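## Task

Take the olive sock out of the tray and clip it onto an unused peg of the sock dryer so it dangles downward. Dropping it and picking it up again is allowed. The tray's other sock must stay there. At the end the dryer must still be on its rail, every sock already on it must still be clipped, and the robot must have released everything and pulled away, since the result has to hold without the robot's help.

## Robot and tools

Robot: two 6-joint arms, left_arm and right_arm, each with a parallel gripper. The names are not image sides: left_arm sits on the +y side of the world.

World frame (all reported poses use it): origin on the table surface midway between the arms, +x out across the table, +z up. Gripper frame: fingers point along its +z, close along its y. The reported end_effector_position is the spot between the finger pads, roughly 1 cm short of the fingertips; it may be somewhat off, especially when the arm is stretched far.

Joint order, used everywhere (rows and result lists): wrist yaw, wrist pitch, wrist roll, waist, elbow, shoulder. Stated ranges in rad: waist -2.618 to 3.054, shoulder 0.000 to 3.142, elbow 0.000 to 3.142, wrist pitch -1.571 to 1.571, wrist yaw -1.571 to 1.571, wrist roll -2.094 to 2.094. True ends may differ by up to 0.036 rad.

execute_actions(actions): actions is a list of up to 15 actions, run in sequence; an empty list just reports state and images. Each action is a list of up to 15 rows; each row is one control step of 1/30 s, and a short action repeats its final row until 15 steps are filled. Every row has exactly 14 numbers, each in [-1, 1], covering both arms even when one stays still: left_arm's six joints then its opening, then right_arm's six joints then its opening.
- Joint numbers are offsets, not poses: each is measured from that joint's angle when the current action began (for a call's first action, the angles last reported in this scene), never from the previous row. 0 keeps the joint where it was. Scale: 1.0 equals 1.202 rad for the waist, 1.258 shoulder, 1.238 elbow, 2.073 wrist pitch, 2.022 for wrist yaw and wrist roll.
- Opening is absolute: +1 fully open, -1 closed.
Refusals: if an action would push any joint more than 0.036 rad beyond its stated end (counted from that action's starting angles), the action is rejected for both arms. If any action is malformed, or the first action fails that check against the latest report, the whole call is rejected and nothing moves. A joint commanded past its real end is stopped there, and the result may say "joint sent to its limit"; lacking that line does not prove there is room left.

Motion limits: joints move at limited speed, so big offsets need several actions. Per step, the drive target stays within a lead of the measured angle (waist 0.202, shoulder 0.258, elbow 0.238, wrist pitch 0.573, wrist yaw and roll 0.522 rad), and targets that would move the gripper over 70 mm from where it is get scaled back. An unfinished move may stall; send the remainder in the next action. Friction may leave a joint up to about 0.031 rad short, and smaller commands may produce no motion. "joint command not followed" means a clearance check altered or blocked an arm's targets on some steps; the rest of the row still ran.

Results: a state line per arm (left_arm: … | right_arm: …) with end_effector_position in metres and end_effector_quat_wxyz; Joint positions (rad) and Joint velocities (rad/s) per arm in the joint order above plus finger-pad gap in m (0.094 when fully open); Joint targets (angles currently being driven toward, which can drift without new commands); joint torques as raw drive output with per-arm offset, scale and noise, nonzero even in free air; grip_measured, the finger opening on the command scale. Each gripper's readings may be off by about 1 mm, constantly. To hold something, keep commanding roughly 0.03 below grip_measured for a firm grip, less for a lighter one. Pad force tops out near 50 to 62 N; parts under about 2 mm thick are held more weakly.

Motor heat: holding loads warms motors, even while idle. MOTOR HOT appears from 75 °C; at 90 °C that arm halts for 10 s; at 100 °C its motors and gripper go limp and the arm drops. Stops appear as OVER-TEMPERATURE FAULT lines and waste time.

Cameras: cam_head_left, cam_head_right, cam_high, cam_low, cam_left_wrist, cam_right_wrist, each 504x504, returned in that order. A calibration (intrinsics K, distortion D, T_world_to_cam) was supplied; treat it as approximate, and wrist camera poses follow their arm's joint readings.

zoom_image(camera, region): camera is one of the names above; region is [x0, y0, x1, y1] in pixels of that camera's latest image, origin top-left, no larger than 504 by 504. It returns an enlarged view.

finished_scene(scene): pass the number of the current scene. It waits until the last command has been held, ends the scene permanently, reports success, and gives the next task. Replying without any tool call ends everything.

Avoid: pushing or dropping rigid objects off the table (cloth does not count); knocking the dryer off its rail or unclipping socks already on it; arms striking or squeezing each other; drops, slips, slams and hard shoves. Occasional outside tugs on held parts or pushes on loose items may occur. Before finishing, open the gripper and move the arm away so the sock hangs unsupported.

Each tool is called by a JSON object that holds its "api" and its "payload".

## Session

{"api": "execute_actions", "payload": {"actions": []}}

Scene clock: 0.00 s.
left_arm: end_effector_position=(+0.1710, +0.1688, +0.1564) grip_measured=+1.000 end_effector_quat_wxyz=(+0.210, +0.102, +0.965, -0.121) | right_arm: end_effector_position=(+0.0119, -0.1361, +0.1174) grip_measured=+1.000 end_effector_quat_wxyz=(+0.020, +0.983, +0.179, +0.023)
Joint names: [wrist yaw, wrist pitch, wrist roll, waist, elbow, shoulder]
Joint positions: left_arm=[-0.047 -1.094 -0.503 -0.707  0.855  0.844  0.094] | right_arm=[ 0.05  -1.327 -1.875  1.562  1.097  1.375  0.094]
Joint velocities: left_arm=[-0.037  0.007  0.022 -0.002  0.012  0.002  0.   ] | right_arm=[0.037 0.007 0.022 0.007 0.007 0.002 0.   ]
Joint torques (N m, as the arm reports them, + toward a larger angle): no reading
Joint targets: left_arm=[-0.047 -1.094 -0.503 -0.707 0.855 0.844] | right_arm=[0.050 -1.327 -1.875 1.562 1.097 1.375]
camera_calibration (this result's frames):
cam_left_wrist: T_world_to_cam=[[-0.404385, -0.908905, 0.101803, 0.20271], [-0.913865, 0.397129, -0.084492, 0.132292], [0.0363664, -0.127201, -0.99121, 0.283853], [0, 0, 0, 1]] pos_world=[0.192547, 0.167814, 0.271899]
cam_right_wrist: T_world_to_cam=[[-0.0597031, 0.998048, -0.0183352, 0.141867], [0.851683, 0.0605107, 0.520552, -0.0393711], [0.520646, 0.0154628, -0.853633, 0.213429], [0, 0, 0, 1]] pos_world=[-0.0691192, -0.142507, 0.205286]

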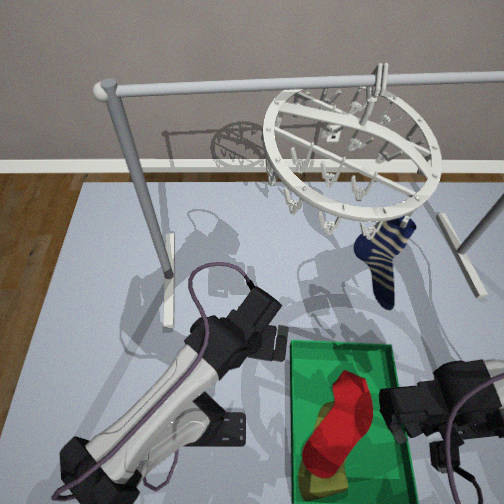

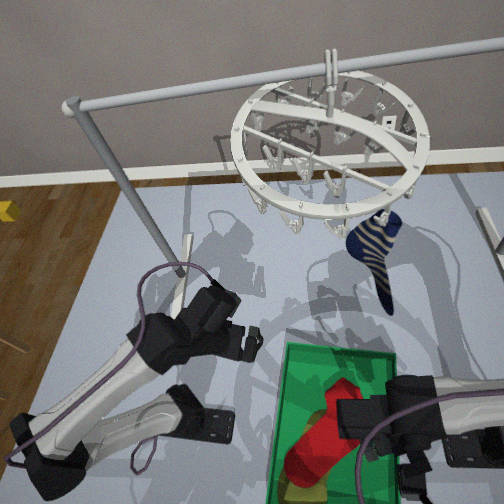

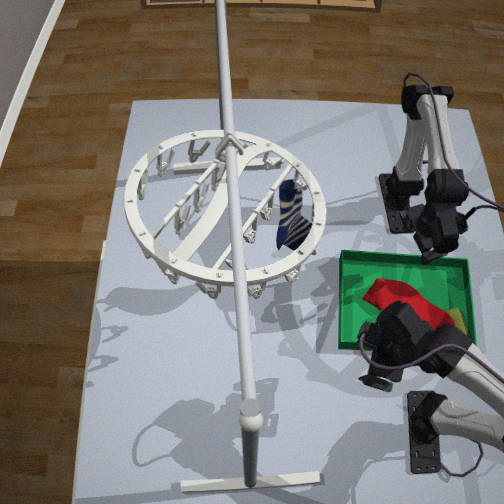

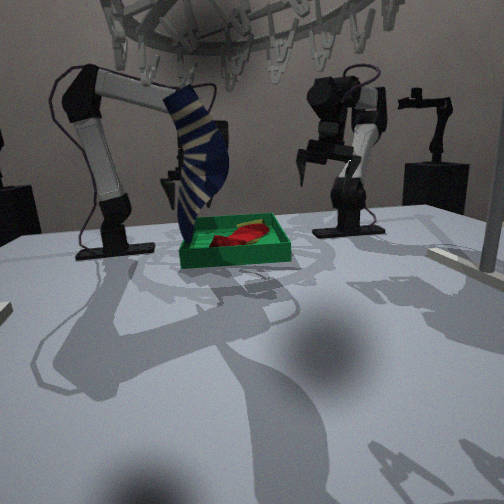

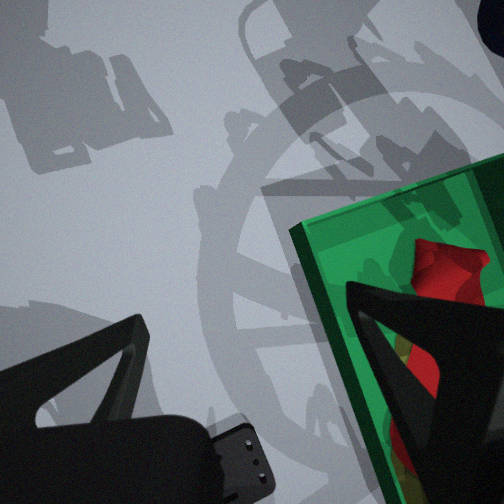

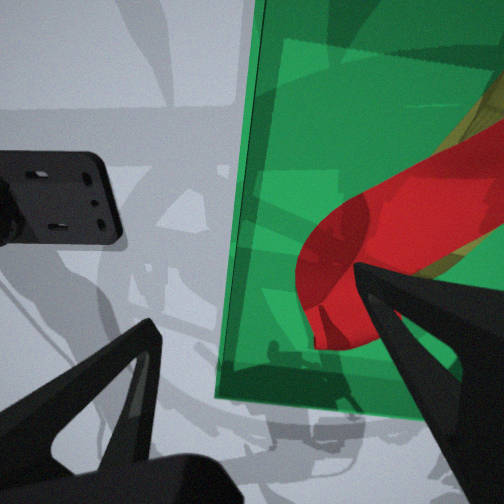

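{"api": "execute_actions", "payload": {"actions": [[[0,0,0,0.25,0,0,0.4,-0.03,0.06,0.22,0.06,0.25,0.22,0]],[[0,0,0,0.25,0,0,0.4,0,0.06,0.22,0,0.18,0.27,-0.3]]]}}

Scene clock: 5.50 s.
left_arm: end_effector_position=(+0.2165, +0.2777, +0.1566) grip_measured=+0.402 end_effector_quat_wxyz=(+0.237, -0.181, +0.953, -0.055) | right_arm: end_effector_position=(-0.0326, +0.0426, +0.0603) grip_measured=-0.298 end_effector_quat_wxyz=(-0.024, +0.978, -0.206, -0.007)
Joint names: [wrist yaw, wrist pitch, wrist roll, waist, elbow, shoulder]
Joint positions: left_arm=[-0.045 -1.093 -0.502 -0.12   0.855  0.844  0.066] | right_arm=[ 0.003 -1.097 -1.033  1.629  1.592  2.015  0.033]
Joint velocities: left_arm=[-0.051  0.037  0.007 -0.002 -0.007  0.012  0.   ] | right_arm=[ 0.022  0.051 -0.007 -0.017 -0.017 -0.042 -0.001]
Joint torques (N m, as the arm reports them, + toward a larger angle): left_arm=[-0.1   1.46 -0.02  0.38  6.32 -0.47] | right_arm=[ -0.02   0.53   0.12  -0.44   6.44 -13.79]
Joint targets: left_arm=[-0.046 -1.093 -0.502 -0.113 0.855 0.844] | right_arm=[0.003 -1.086 -1.009 1.629 1.605 1.998]
camera_calibration (this result's frames):
cam_left_wrist: T_world_to_cam=[[0.164773, -0.980971, 0.102694, 0.216693], [-0.981048, -0.173762, -0.0857415, 0.303923], [0.101954, -0.0866201, -0.991011, 0.270713], [0, 0, 0, 1]] pos_world=[0.234857, 0.288829, 0.272085]
cam_right_wrist: T_world_to_cam=[[0.656897, 0.752171, 0.052204, -0.0105558], [0.658884, -0.606328, 0.44524, 0.0440459], [0.366549, -0.25808, -0.893888, 0.194165], [0, 0, 0, 1]] pos_world=[-0.0932581, 0.0847562, 0.154502]

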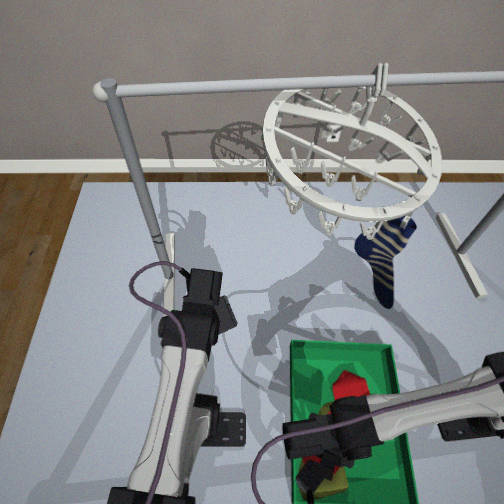

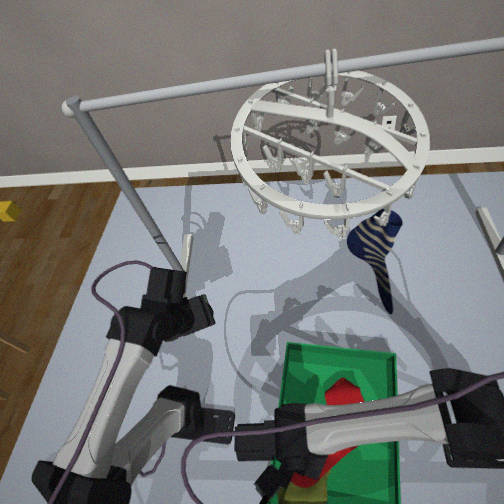

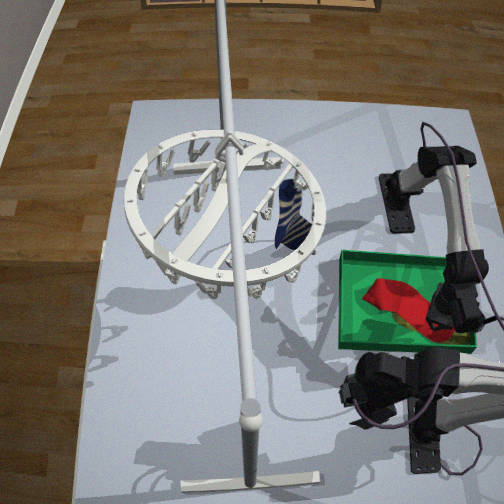

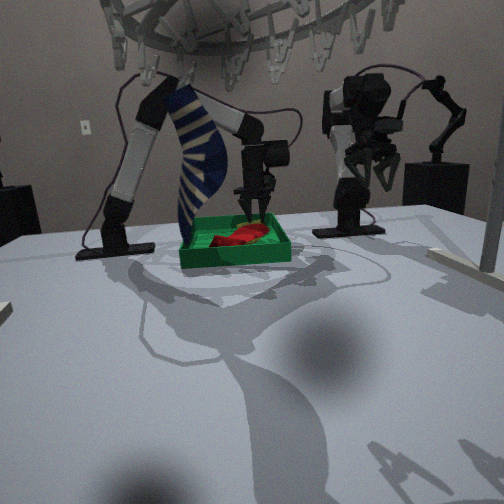

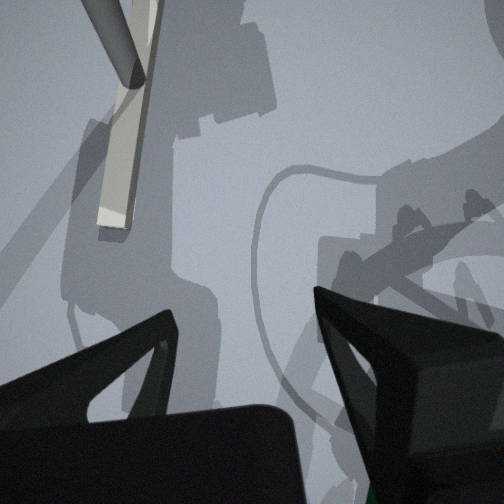

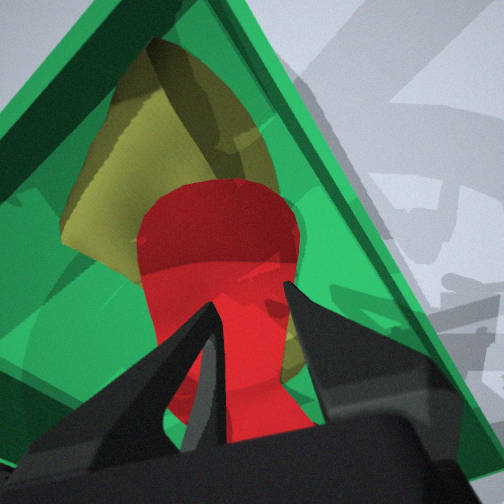

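{"api": "execute_actions", "payload": {"actions": [[[0,0,0,0,0,0,0.4,0,-0.03,0,0,0,0,-0.3]],[[0,0,0,0,0,0,0.4,0,0,0,0,0,0.05,-0.3]],[[0,0,0,0,0,0,0.4,0,0,0,0,0,0,-1]],[[0,0,0,0,0,0,0.4,0,0,0,0,-0.1,-0.2,-1]],[[0,0,0,0,0,0,0.4,0,0.06,-0.2,0.06,-0.34,-0.22,-1]]]}}

Scene clock: 12.43 s.
left_arm: end_effector_position=(+0.2165, +0.2777, +0.1566) grip_measured=+0.402 end_effector_quat_wxyz=(+0.237, -0.181, +0.953, -0.055) | right_arm: end_effector_position=(-0.0365, -0.0863, +0.0699) grip_measured=-0.992 end_effector_quat_wxyz=(-0.017, +1.000, +0.018, -0.001)
Joint names: [wrist yaw, wrist pitch, wrist roll, waist, elbow, shoulder]
Joint positions: left_arm=[-0.045 -1.093 -0.502 -0.12   0.855  0.844  0.066] | right_arm=[ 0.004 -1.048 -1.411  1.703  1.061  1.548  0.   ]
Joint velocities: left_arm=[ 0.022 -0.037 -0.037 -0.007 -0.012 -0.002  0.001] | right_arm=[ 0.007  0.081 -0.037  0.012 -0.002 -0.007 -0.   ]
Joint torques (N m, as the arm reports them, + toward a larger angle): left_arm=[-0.06  1.48  0.01 -0.08  6.3  -0.37] | right_arm=[-0.04  0.47 -0.02 -0.5   5.21 -7.  ]
Joint targets: left_arm=[-0.045 -1.093 -0.502 -0.120 0.855 0.844] | right_arm=[0.003 -1.030 -1.431 1.701 1.055 1.549]
camera_calibration (this result's frames):
cam_left_wrist: T_world_to_cam=[[0.164773, -0.980971, 0.102694, 0.216693], [-0.981048, -0.173762, -0.0857415, 0.303923], [0.101954, -0.0866201, -0.991011, 0.270713], [0, 0, 0, 1]] pos_world=[0.234857, 0.288829, 0.272085]
cam_right_wrist: T_world_to_cam=[[0.261602, 0.963937, 0.048886, 0.0924989], [0.847679, -0.25368, 0.465926, 0.0000658507], [0.461525, -0.0804477, -0.883472, 0.188914], [0, 0, 0, 1]] pos_world=[-0.111442, -0.0739487, 0.162348]

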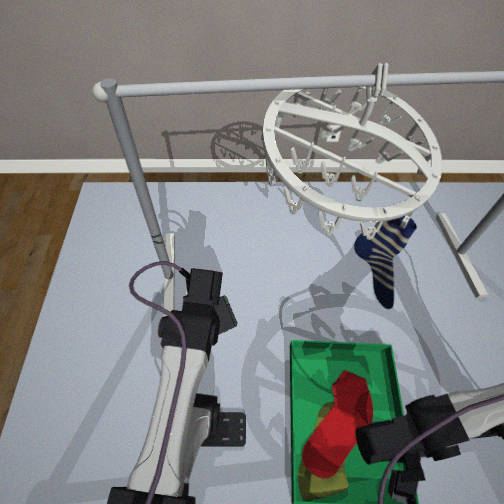

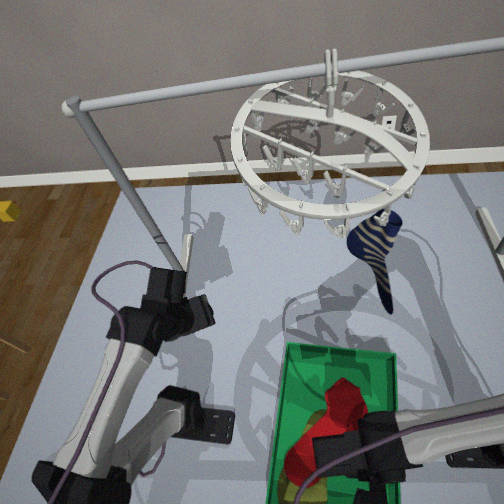

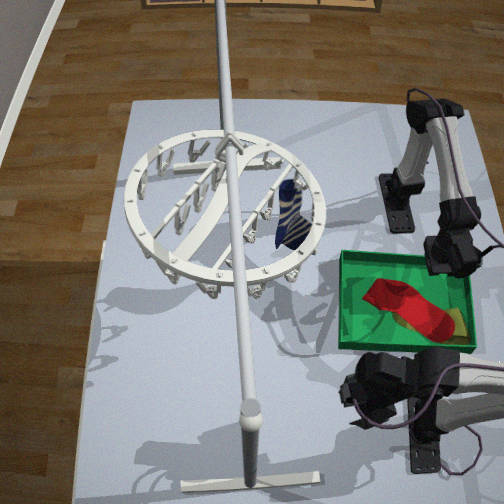

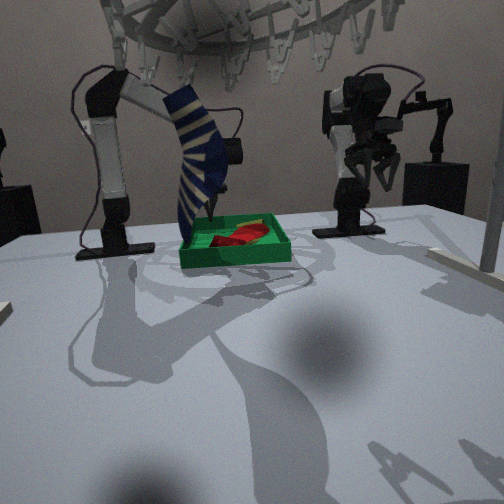

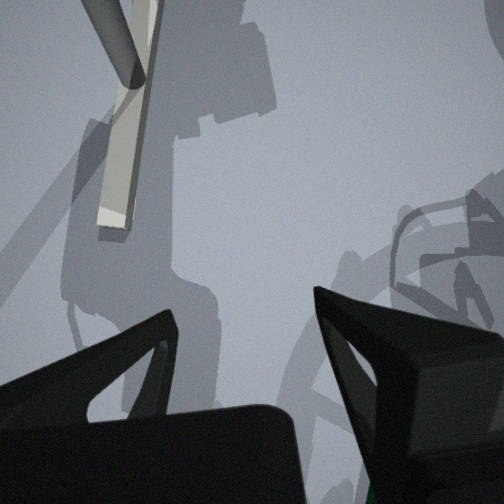

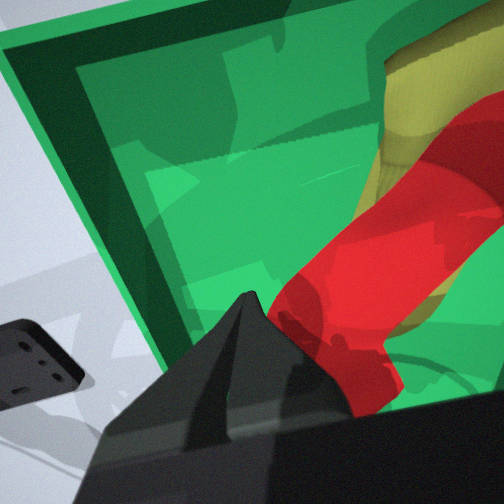

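Missed; retry wider and deeper.

{"api": "execute_actions", "payload": {"actions": [[[0,0,0,0,0,0,0.4,0,-0.04,0.2,-0.06,0.3,0.2,0.4]],[[0,0,0,0,0,0,0.4,0,0,0,0,0.15,0.15,0.4]],[[0,0,0,0,0,0,0.4,0,0,0,0,0,0.06,0.4]]]}}

Scene clock: 15.83 s.
left_arm: end_effector_position=(+0.2165, +0.2777, +0.1566) grip_measured=+0.402 end_effector_quat_wxyz=(+0.237, -0.181, +0.953, -0.055) | right_arm: end_effector_position=(-0.0325, +0.0302, +0.0294) grip_measured=+0.399 end_effector_quat_wxyz=(+0.024, +0.978, -0.208, +0.008)
Joint names: [wrist yaw, wrist pitch, wrist roll, waist, elbow, shoulder]
Joint positions: left_arm=[-0.045 -1.093 -0.502 -0.12   0.855  0.844  0.066] | right_arm=[ 0.    -1.11  -1.027  1.632  1.579  2.091  0.066]
Joint velocities: left_arm=[-0.037  0.051  0.022 -0.012 -0.002 -0.022 -0.   ] | right_arm=[-0.051  0.022 -0.007 -0.012 -0.017  0.002  0.   ]
Joint torques (N m, as the arm reports them, + toward a larger angle): left_arm=[-0.07  1.49  0.   -0.15  6.26 -0.37] | right_arm=[ -0.02   0.16   0.04  -0.37   5.35 -12.98]
Joint targets: left_arm=[-0.045 -1.093 -0.502 -0.120 0.855 0.844] | right_arm=[0.000 -1.112 -1.027 1.632 1.579 2.087]
camera_calibration (this result's frames):
cam_left_wrist: T_world_to_cam=[[0.164773, -0.980971, 0.102694, 0.216693], [-0.981048, -0.173762, -0.0857415, 0.303923], [0.101954, -0.0866201, -0.991011, 0.270713], [0, 0, 0, 1]] pos_world=[0.234857, 0.288829, 0.272085]
cam_right_wrist: T_world_to_cam=[[0.65932, 0.751656, -0.0175913, 0.00242921], [0.652331, -0.56025, 0.510475, 0.0467014], [0.373846, -0.348042, -0.859713, 0.165268], [0, 0, 0, 1]] pos_world=[-0.0938513, 0.0818588, 0.118286]

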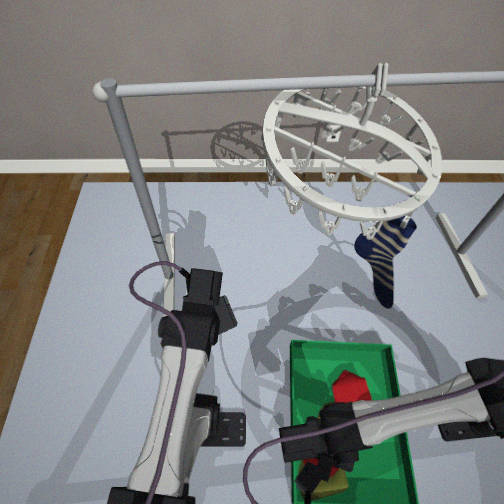

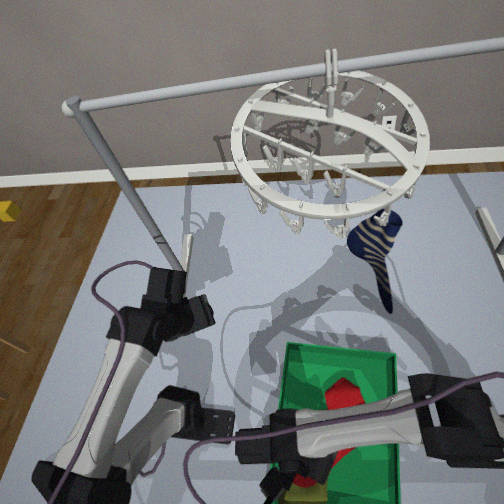

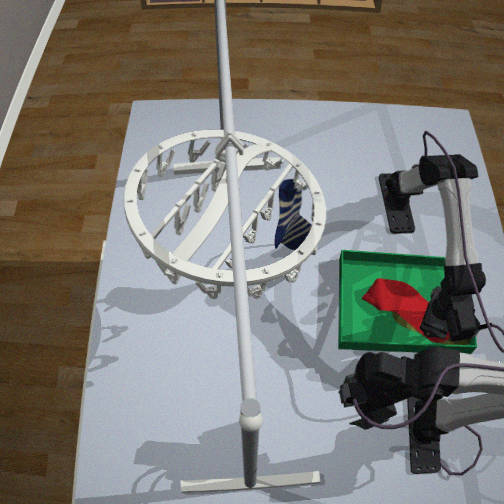

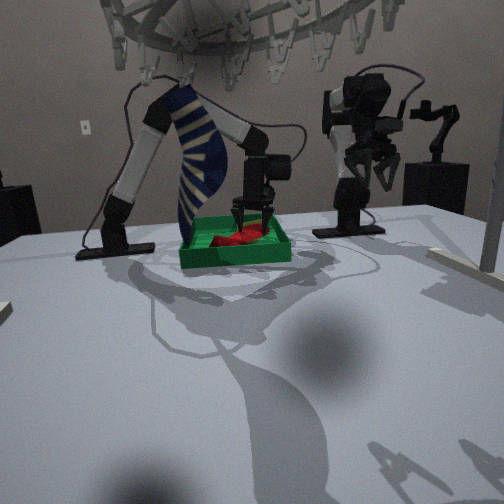

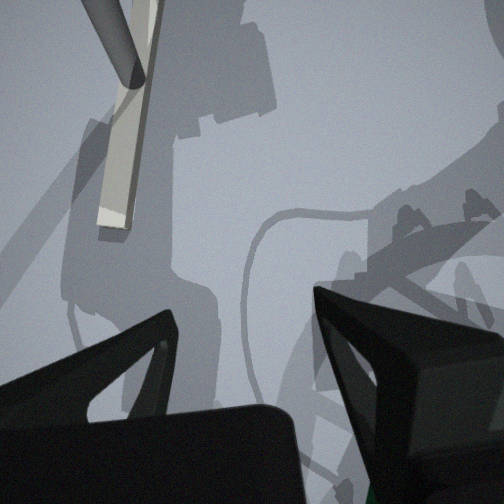

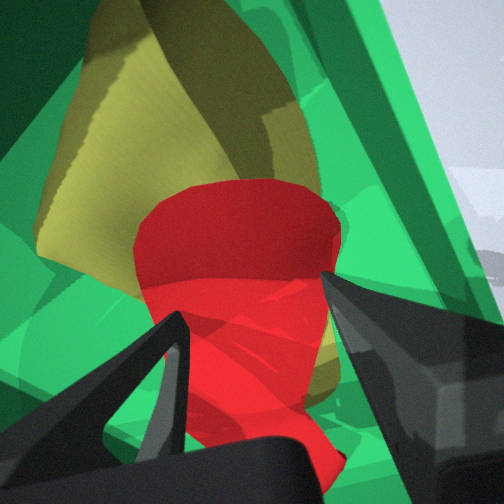

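{"api": "execute_actions", "payload": {"actions": [[[0,0,0,0,0,0,0.4,0,0,0,0,0,0.015,-0.5]],[[0,0,0,0,0,0,0.4,0,0,0,0,0,0,-1]],[[0,0,0,0,0,0,0.4,0,0,0,0,-0.1,-0.22,-1]],[[0,0,0,0,0,0,0.4,0,0.04,-0.2,0.06,-0.33,-0.22,-1]]]}}

Scene clock: 20.00 s.
left_arm: end_effector_position=(+0.2165, +0.2777, +0.1566) grip_measured=+0.402 end_effector_quat_wxyz=(+0.237, -0.181, +0.953, -0.055) | right_arm: end_effector_position=(-0.0375, -0.0872, +0.0739) grip_measured=-0.959 end_effector_quat_wxyz=(-0.023, +1.000, +0.020, -0.004)
Joint names: [wrist yaw, wrist pitch, wrist roll, waist, elbow, shoulder]
Joint positions: left_arm=[-0.045 -1.093 -0.502 -0.12   0.855  0.844  0.066] | right_arm=[ 0.    -1.052 -1.411  1.705  1.059  1.531  0.002]
Joint velocities: left_arm=[ 0.007 -0.037  0.022  0.002 -0.007  0.027 -0.   ] | right_arm=[-0.11   0.051 -0.051 -0.017  0.002  0.002  0.   ]
Joint torques (N m, as the arm reports them, + toward a larger angle): left_arm=[-0.07  1.47  0.   -0.34  6.28 -0.42] | right_arm=[-0.02  0.5  -0.07 -0.55  5.21 -6.9 ]
Joint targets: left_arm=[-0.045 -1.093 -0.502 -0.120 0.855 0.844] | right_arm=[0.000 -1.036 -1.431 1.704 1.054 1.532]
camera_calibration (this result's frames):
cam_left_wrist: T_world_to_cam=[[0.164773, -0.980971, 0.102694, 0.216693], [-0.981048, -0.173762, -0.0857415, 0.303923], [0.101954, -0.0866201, -0.991011, 0.270713], [0, 0, 0, 1]] pos_world=[0.234857, 0.288829, 0.272085]
cam_right_wrist: T_world_to_cam=[[0.259201, 0.964063, 0.0582832, 0.0926458], [0.851049, -0.256514, 0.458166, -0.000674661], [0.456651, -0.0691549, -0.886954, 0.193919], [0, 0, 0, 1]] pos_world=[-0.111993, -0.0760791, 0.166906]

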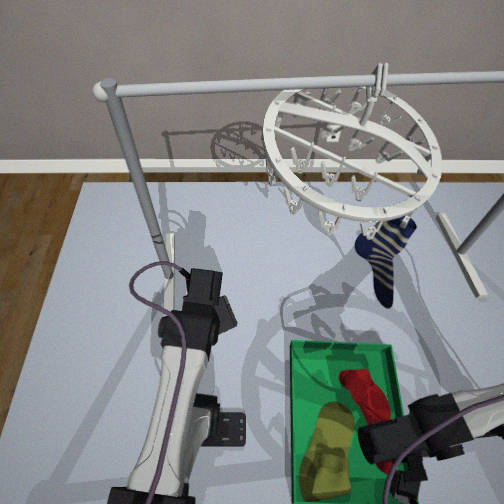

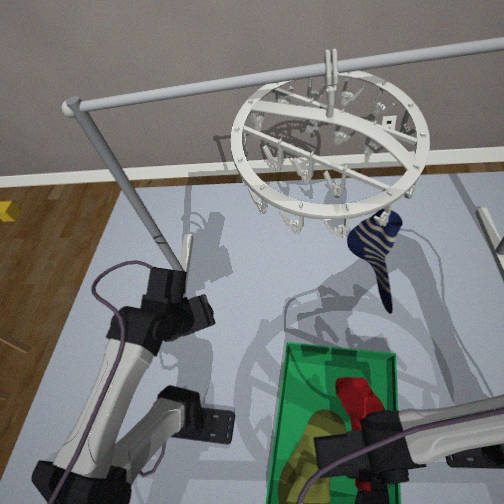

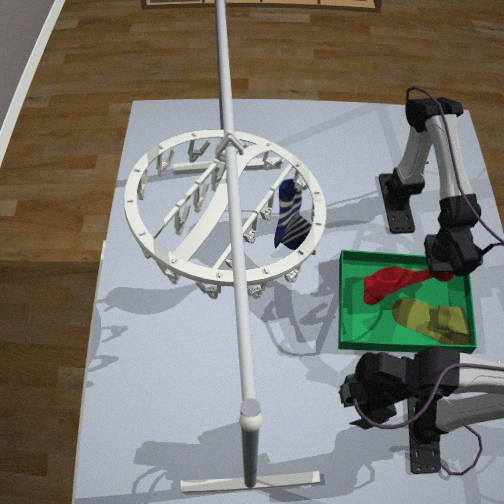

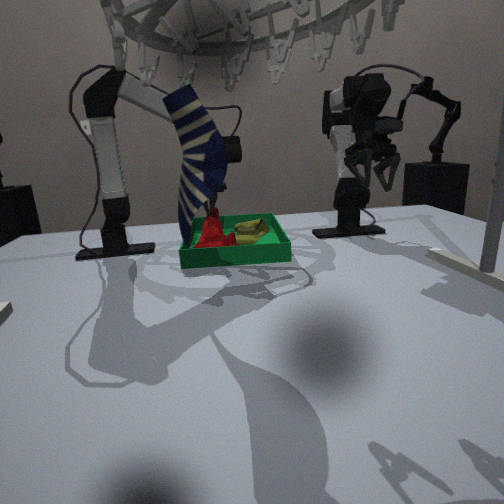

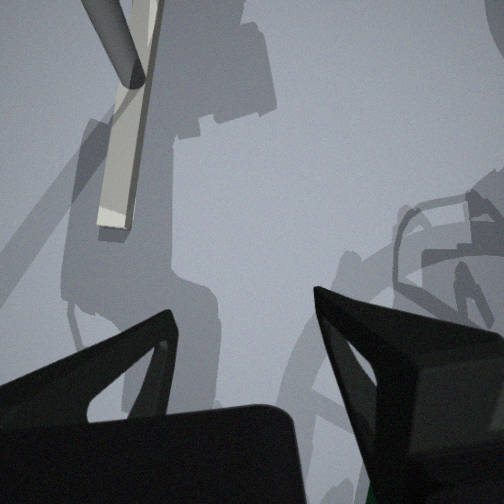

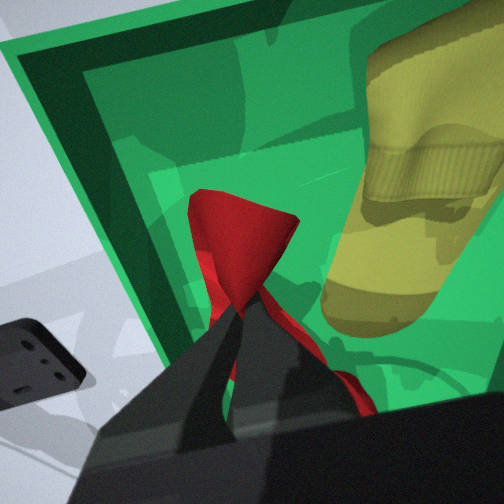

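{"api": "execute_actions", "payload": {"actions": [[[0,0,-0.2,-0.2,0,0,0.3,0,0.03,0,0,0,0.07,-1]],[[0,0,-0.2,-0.2,0,0,0.3,0,0,0,0,0,0,-0.3]],[[0,0,-0.2,-0.3,0,0,0.3,0,-0.12,0,0,0,-0.3,-0.3]],[[0.03,0,-0.14,-0.4,0,0,0.3,0,0,0.35,0,0,-0.4,0.2]],[[0,0,0,-0.41,0.15,0.25,0.3,0,0,0.37,0,0,0,0.2]],[[0,0.03,0,0,0.08,0.34,0.3,0,0,0,0,0,0,0.2]]]}}

Scene clock: 26.87 s.
left_arm: end_effector_position=(-0.0868, +0.0250, +0.0697) grip_measured=+0.302 end_effector_quat_wxyz=(-0.010, +0.006, +0.999, -0.030) | right_arm: end_effector_position=(-0.0218, -0.1651, +0.2390) grip_measured=+0.199 end_effector_quat_wxyz=(-0.219, +0.737, -0.585, -0.259)
Joint names: [wrist yaw, wrist pitch, wrist roll, waist, elbow, shoulder]
Joint positions: left_arm=[-0.002 -1.019 -1.91  -1.904  1.123  1.612  0.061] | right_arm=[ 0.    -1.233 -0.03   1.705  1.072  0.718  0.056]
Joint velocities: left_arm=[ 0.007  0.022 -0.022 -0.022 -0.017 -0.012  0.   ] | right_arm=[-0.037  0.051 -0.007 -0.007  0.002 -0.022 -0.001]
Joint torques (N m, as the arm reports them, + toward a larger angle): left_arm=[-0.11  0.53  0.02 -0.16  6.32 -8.06] | right_arm=[ 0.03  1.73  0.   -0.37  5.69  0.77]
Joint targets: left_arm=[-0.002 -1.019 -1.910 -1.904 1.131 1.598] | right_arm=[0.000 -1.233 -0.032 1.705 1.072 0.718]
camera_calibration (this result's frames):
cam_left_wrist: T_world_to_cam=[[-0.194907, -0.979231, 0.0558309, -0.00022299], [-0.89888, 0.201111, 0.389319, -0.0803321], [-0.392462, 0.0256959, -0.919409, 0.142934], [0, 0, 0, 1]] pos_world=[-0.0161562, 0.0122645, 0.162702]
cam_right_wrist: T_world_to_cam=[[0.987175, -0.0222805, -0.158082, 0.0588416], [-0.0495865, -0.984029, -0.170961, -0.0991069], [-0.151748, 0.176607, -0.972513, 0.37554], [0, 0, 0, 1]] pos_world=[-0.00601378, -0.162536, 0.357576]

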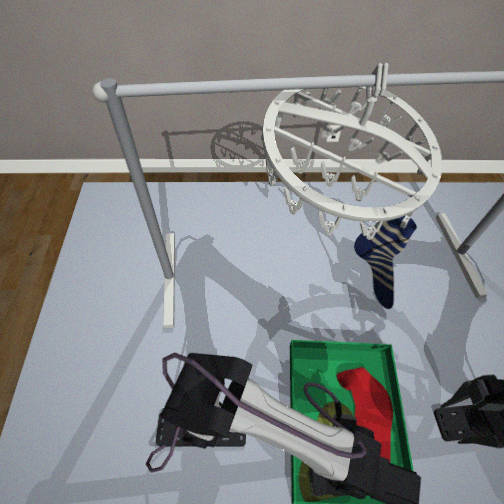

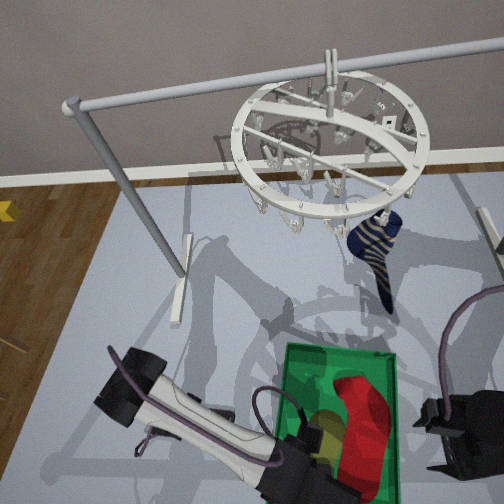

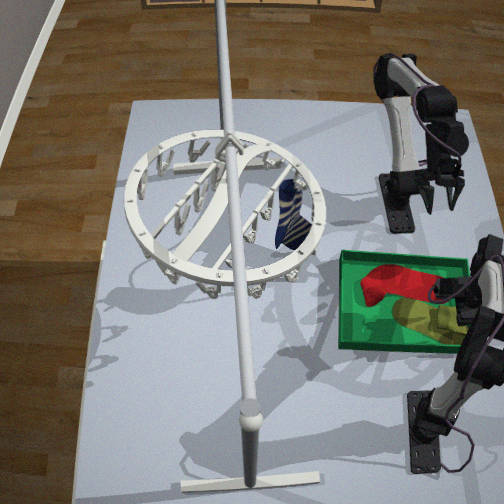

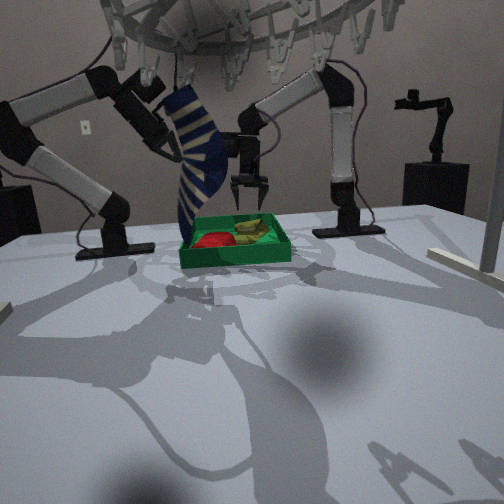

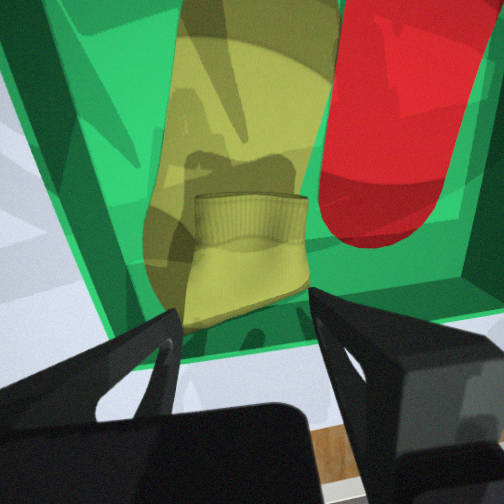

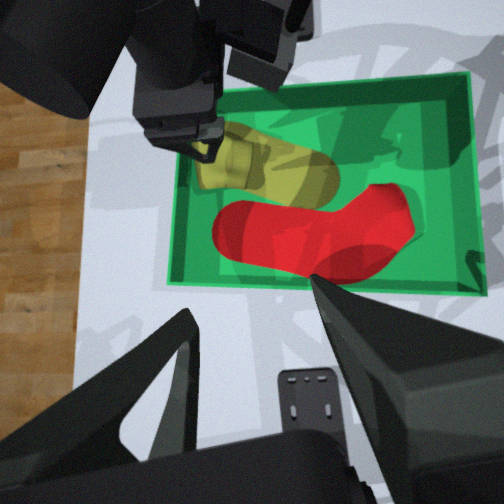

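{"api": "execute_actions", "payload": {"actions": [[[0,0.02,0.12,0.04,0,0.04,0.35,0,0,0,0,0,0,0.2]],[[0,0,0,0,0,0.09,0.35,0,0,0,0,0,0,0.2]]]}}

Scene clock: 30.50 s.
left_arm: end_effector_position=(-0.0743, +0.0223, +0.0270) grip_measured=+0.348 end_effector_quat_wxyz=(+0.007, +0.097, +0.995, +0.030) | right_arm: end_effector_position=(-0.0218, -0.1651, +0.2390) grip_measured=+0.199 end_effector_quat_wxyz=(-0.219, +0.737, -0.585, -0.259)
Joint names: [wrist yaw, wrist pitch, wrist roll, waist, elbow, shoulder]
Joint positions: left_arm=[-0.001 -0.986 -1.684 -1.859  1.126  1.773  0.063] | right_arm=[ 0.    -1.233 -0.03   1.705  1.072  0.718  0.056]
Joint velocities: left_arm=[-0.007 -0.037  0.066 -0.007  0.012  0.002 -0.   ] | right_arm=[-0.081 -0.066 -0.007 -0.002 -0.027  0.007 -0.001]
Joint torques (N m, as the arm reports them, + toward a larger angle): left_arm=[-0.11  0.26 -0.03 -0.11  5.01 -8.45] | right_arm=[ 0.04  1.74  0.02 -0.38  5.67  0.82]
Joint targets: left_arm=[-0.001 -0.987 -1.684 -1.859 1.123 1.769] | right_arm=[0.000 -1.233 -0.030 1.705 1.072 0.718]
camera_calibration (this result's frames):
cam_left_wrist: T_world_to_cam=[[-0.368977, -0.926892, -0.068752, -0.00877798], [-0.866993, 0.316588, 0.384832, -0.0520025], [-0.334932, 0.201602, -0.920422, 0.108994], [0, 0, 0, 1]] pos_world=[-0.0118191, -0.0136462, 0.119729]
cam_right_wrist: T_world_to_cam=[[0.987175, -0.0222805, -0.158082, 0.0588416], [-0.0495865, -0.984029, -0.170961, -0.0991069], [-0.151748, 0.176607, -0.972513, 0.37554], [0, 0, 0, 1]] pos_world=[-0.00601378, -0.162536, 0.357576]

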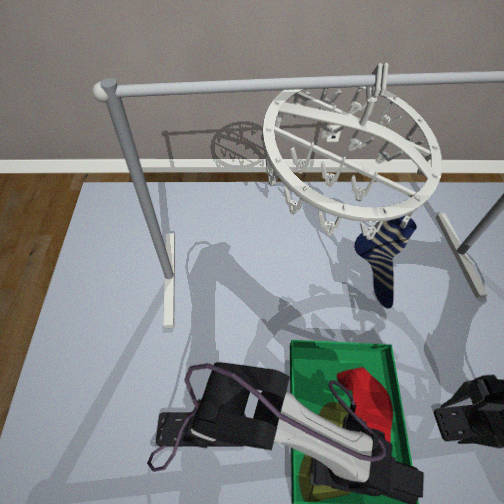

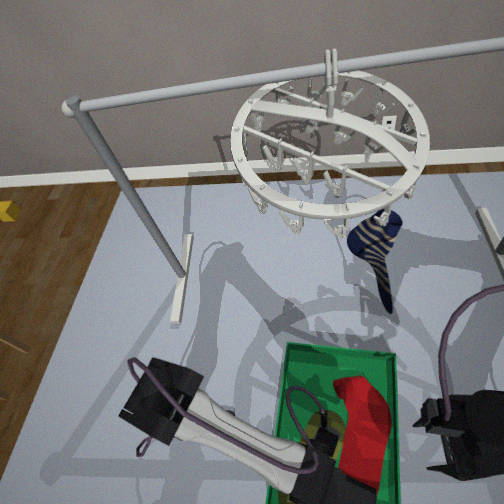

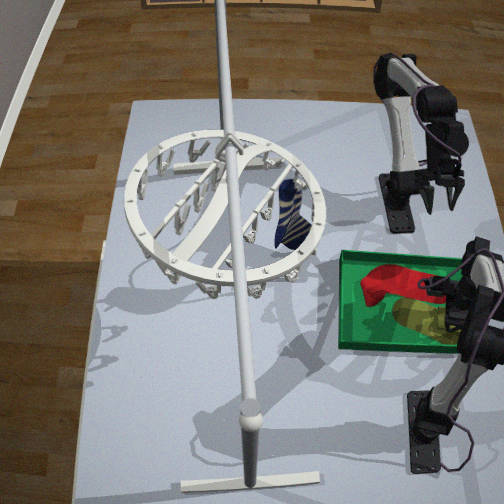

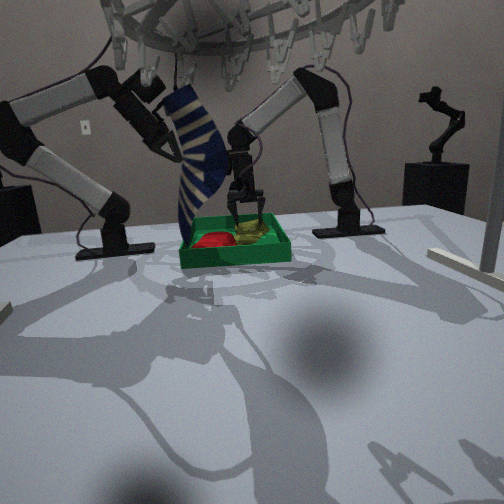

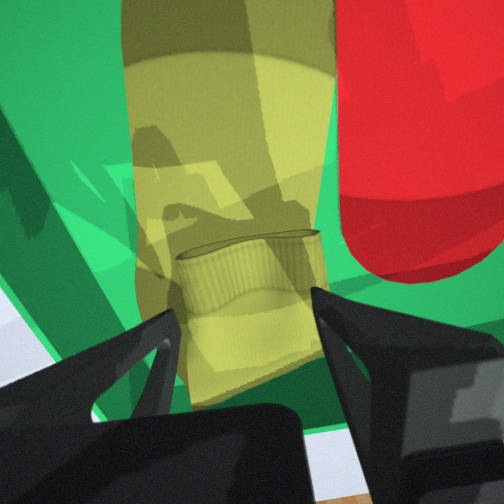

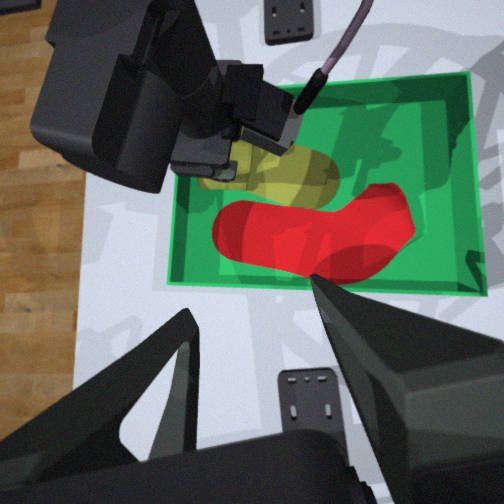

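{"api": "execute_actions", "payload": {"actions": [[[0,0,0,-0.03,0,0.025,0.35,0,0,0,0,0,0,0.2]],[[0,0,0,0,0,0,-0.5,0,0,0,0,0,0,0.2]],[[0,0,0,0,0,0,-1,0,0,0,0,0,0,0.2]],[[0,-0.08,0.1,0.05,0,-0.25,-1,0,0,0,0,0,0,0.2]],[[0,0,0.38,0.3,-0.1,-0.25,-1,0,0,0,0,0,0,0.2]],[[0,0.25,0.38,0.4,-0.15,-0.13,-1,0,0,0,0,0,0,0.2]],[[0,0.3,0,0.3,-0.15,0,-1,0,0,0,0,0,0,0.2]],[[0,0.3,0,0,-0.12,0,-1,0,0,0,0,0,0,0.2]]]}}

Scene clock: 40.83 s.
left_arm: end_effector_position=(+0.3055, +0.0768, +0.2954) grip_measured=-0.969 end_effector_quat_wxyz=(+0.689, +0.202, +0.651, -0.245) | right_arm: end_effector_position=(-0.0218, -0.1651, +0.2390) grip_measured=+0.199 end_effector_quat_wxyz=(-0.219, +0.737, -0.585, -0.259)
Joint names: [wrist yaw, wrist pitch, wrist roll, waist, elbow, shoulder]
Joint positions: left_arm=[-0.011  0.535 -0.04  -0.634  0.527  0.993  0.001] | right_arm=[ 0.    -1.233 -0.03   1.705  1.072  0.718  0.056]
Joint velocities: left_arm=[ 0.007  0.154  0.037  0.002 -0.002 -0.002 -0.001] | right_arm=[-0.022  0.022  0.007 -0.007 -0.002 -0.002  0.   ]
Joint torques (N m, as the arm reports them, + toward a larger angle): left_arm=[-0.03  2.37 -0.01 -0.17  6.54 -2.53] | right_arm=[ 0.04  1.74  0.03 -0.37  5.68  0.84]
Joint targets: left_arm=[-0.011 0.569 -0.040 -0.634 0.521 0.993] | right_arm=[0.000 -1.233 -0.030 1.705 1.072 0.718]
camera_calibration (this result's frames):
cam_left_wrist: T_world_to_cam=[[-0.579533, -0.802447, -0.142201, 0.276732], [-0.177191, 0.294389, -0.939116, 0.338791], [0.795453, -0.519052, -0.312794, 0.00279957], [0, 0, 0, 1]] pos_world=[0.218179, 0.12378, 0.358391]
cam_right_wrist: T_world_to_cam=[[0.987175, -0.0222805, -0.158082, 0.0588416], [-0.0495865, -0.984029, -0.170961, -0.0991069], [-0.151748, 0.176607, -0.972513, 0.37554], [0, 0, 0, 1]] pos_world=[-0.00601378, -0.162536, 0.357576]

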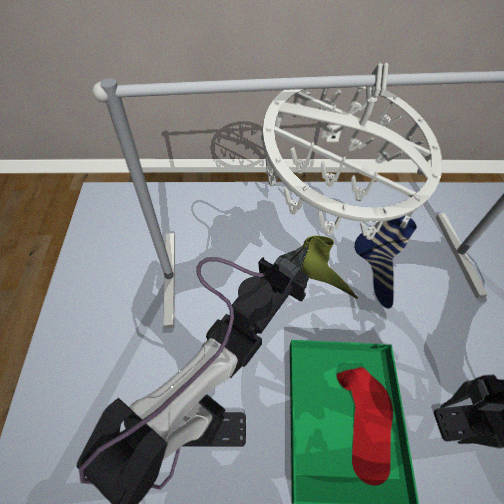

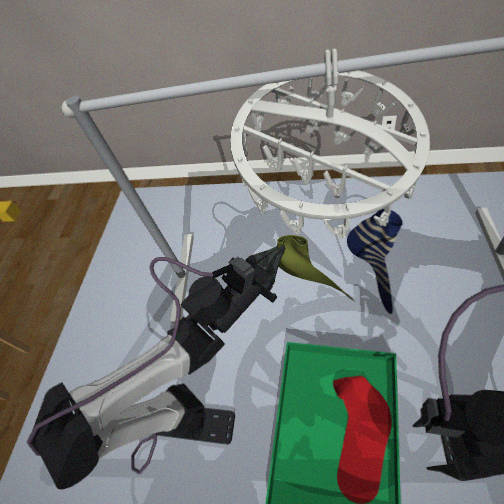

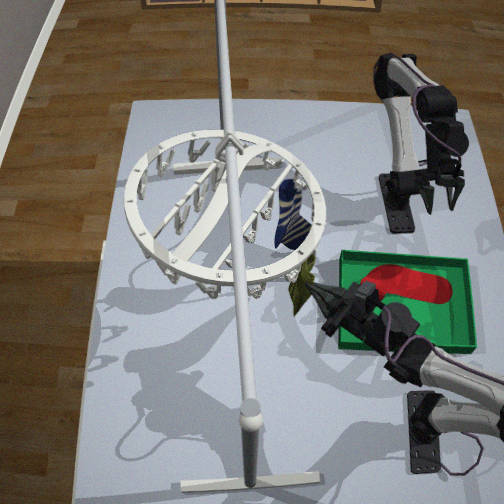

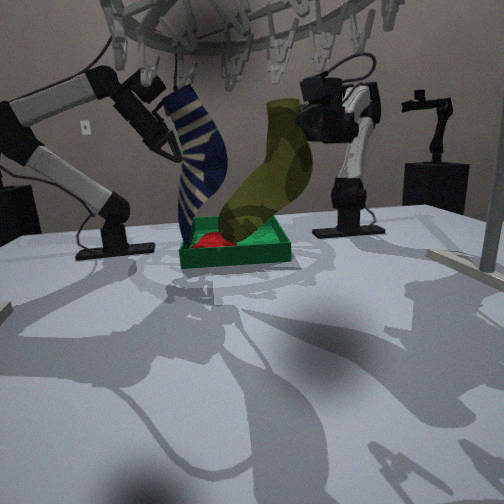

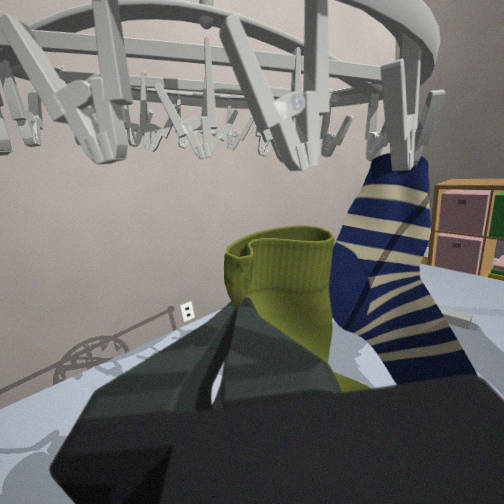

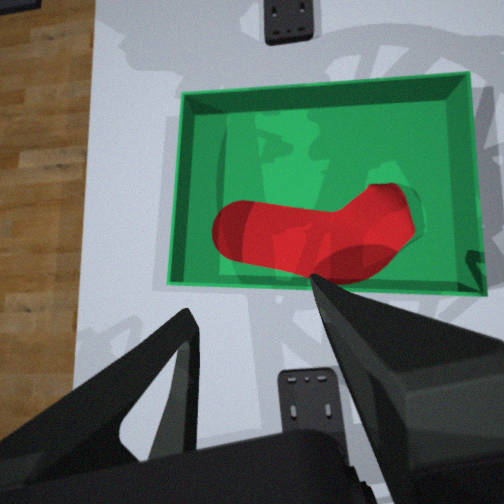

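{"api": "execute_actions", "payload": {"actions": [[[0,0.04,0,0.15,0,0,-1,0.25,0.25,0,0,0.17,0.2,0.25]],[[0,0,0,0,0,0,-1,0.25,0.22,0,-0.1,0.17,0.29,0.25]],[[0,0,0,0,0,0,-1,0.23,0.2,0,-0.13,0.16,0.28,0.25]],[[0,0,0,0,0,0,-1,0,0,0,0,0,0,0.25]]]}}

Scene clock: 46.47 s.
left_arm: end_effector_position=(+0.3387, +0.1330, +0.3117) grip_measured=-0.968 end_effector_quat_wxyz=(+0.730, +0.138, +0.643, -0.188) | right_arm: end_effector_position=(+0.2149, +0.0552, +0.4110) grip_measured=+0.249 end_effector_quat_wxyz=(+0.704, -0.072, +0.706, +0.022)
Joint names: [wrist yaw, wrist pitch, wrist roll, waist, elbow, shoulder]
Joint positions: left_arm=[-0.011  0.602 -0.04  -0.456  0.527  0.993  0.001] | right_arm=[ 1.361  0.037 -0.031  1.43   1.643  1.72   0.059]
Joint velocities: left_arm=[-0.007 -0.022 -0.051  0.007 -0.002  0.007 -0.001] | right_arm=[-0.051 -0.022 -0.037 -0.007  0.017 -0.007 -0.001]
Joint torques (N m, as the arm reports them, + toward a larger angle): left_arm=[-0.04  2.22 -0.04 -0.11  7.2  -2.48] | right_arm=[  0.06   1.68   0.03  -0.38   6.57 -10.22]
Joint targets: left_arm=[-0.011 0.602 -0.040 -0.456 0.527 0.993] | right_arm=[1.360 0.037 -0.031 1.430 1.643 1.722]
camera_calibration (this result's frames):
cam_left_wrist: T_world_to_cam=[[-0.419435, -0.896913, -0.140073, 0.301082], [-0.17029, 0.229301, -0.958343, 0.355756], [0.89167, -0.37811, -0.248913, -0.0605295], [0, 0, 0, 1]] pos_world=[0.240839, 0.165582, 0.368043]
cam_right_wrist: T_world_to_cam=[[0.110684, -0.967184, -0.228703, 0.12676], [-0.50768, 0.142806, -0.849628, 0.474007], [0.854406, 0.210148, -0.475213, 0.117425], [0, 0, 0, 1]] pos_world=[0.126285, 0.0302321, 0.487522]

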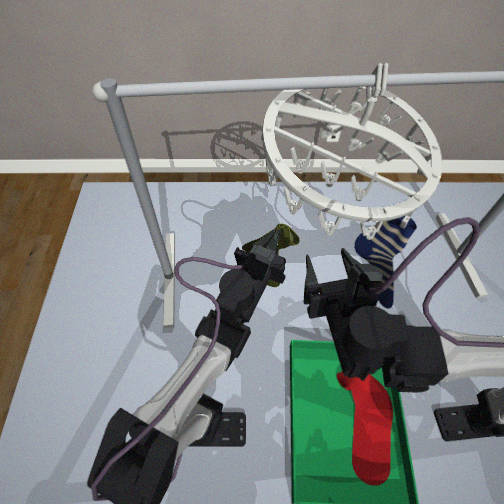

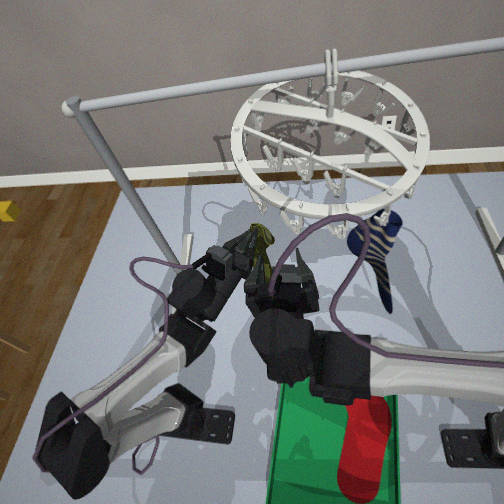

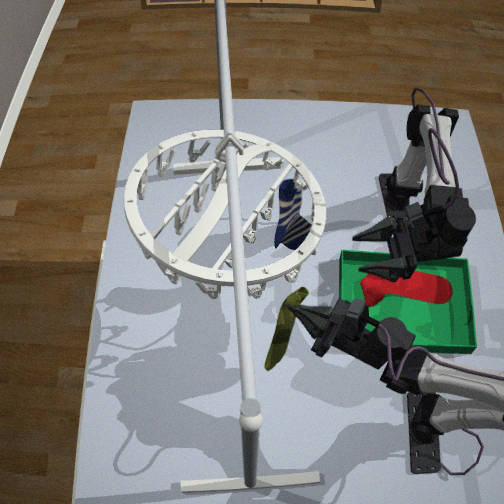

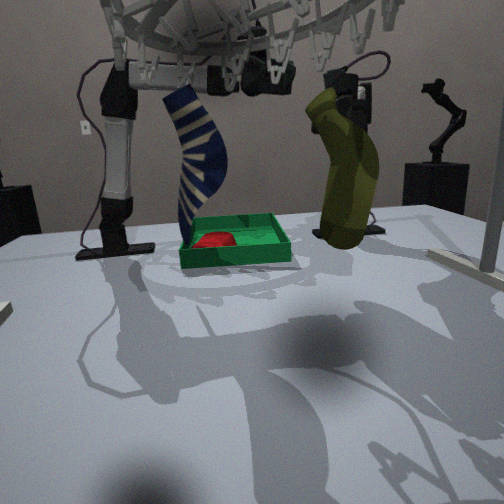

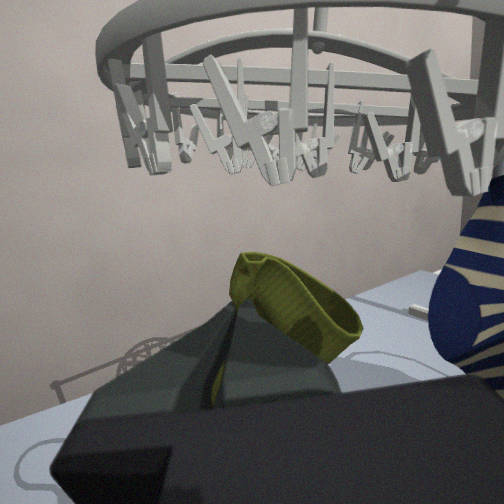

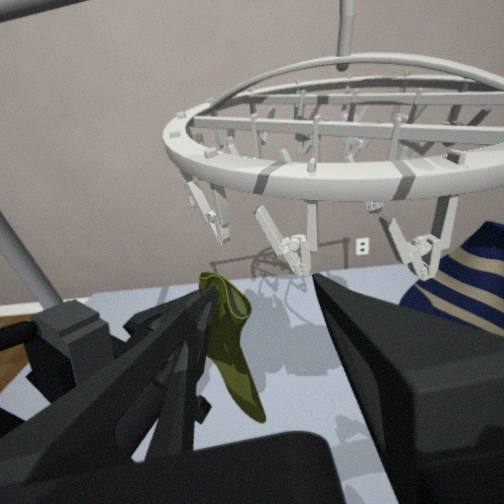

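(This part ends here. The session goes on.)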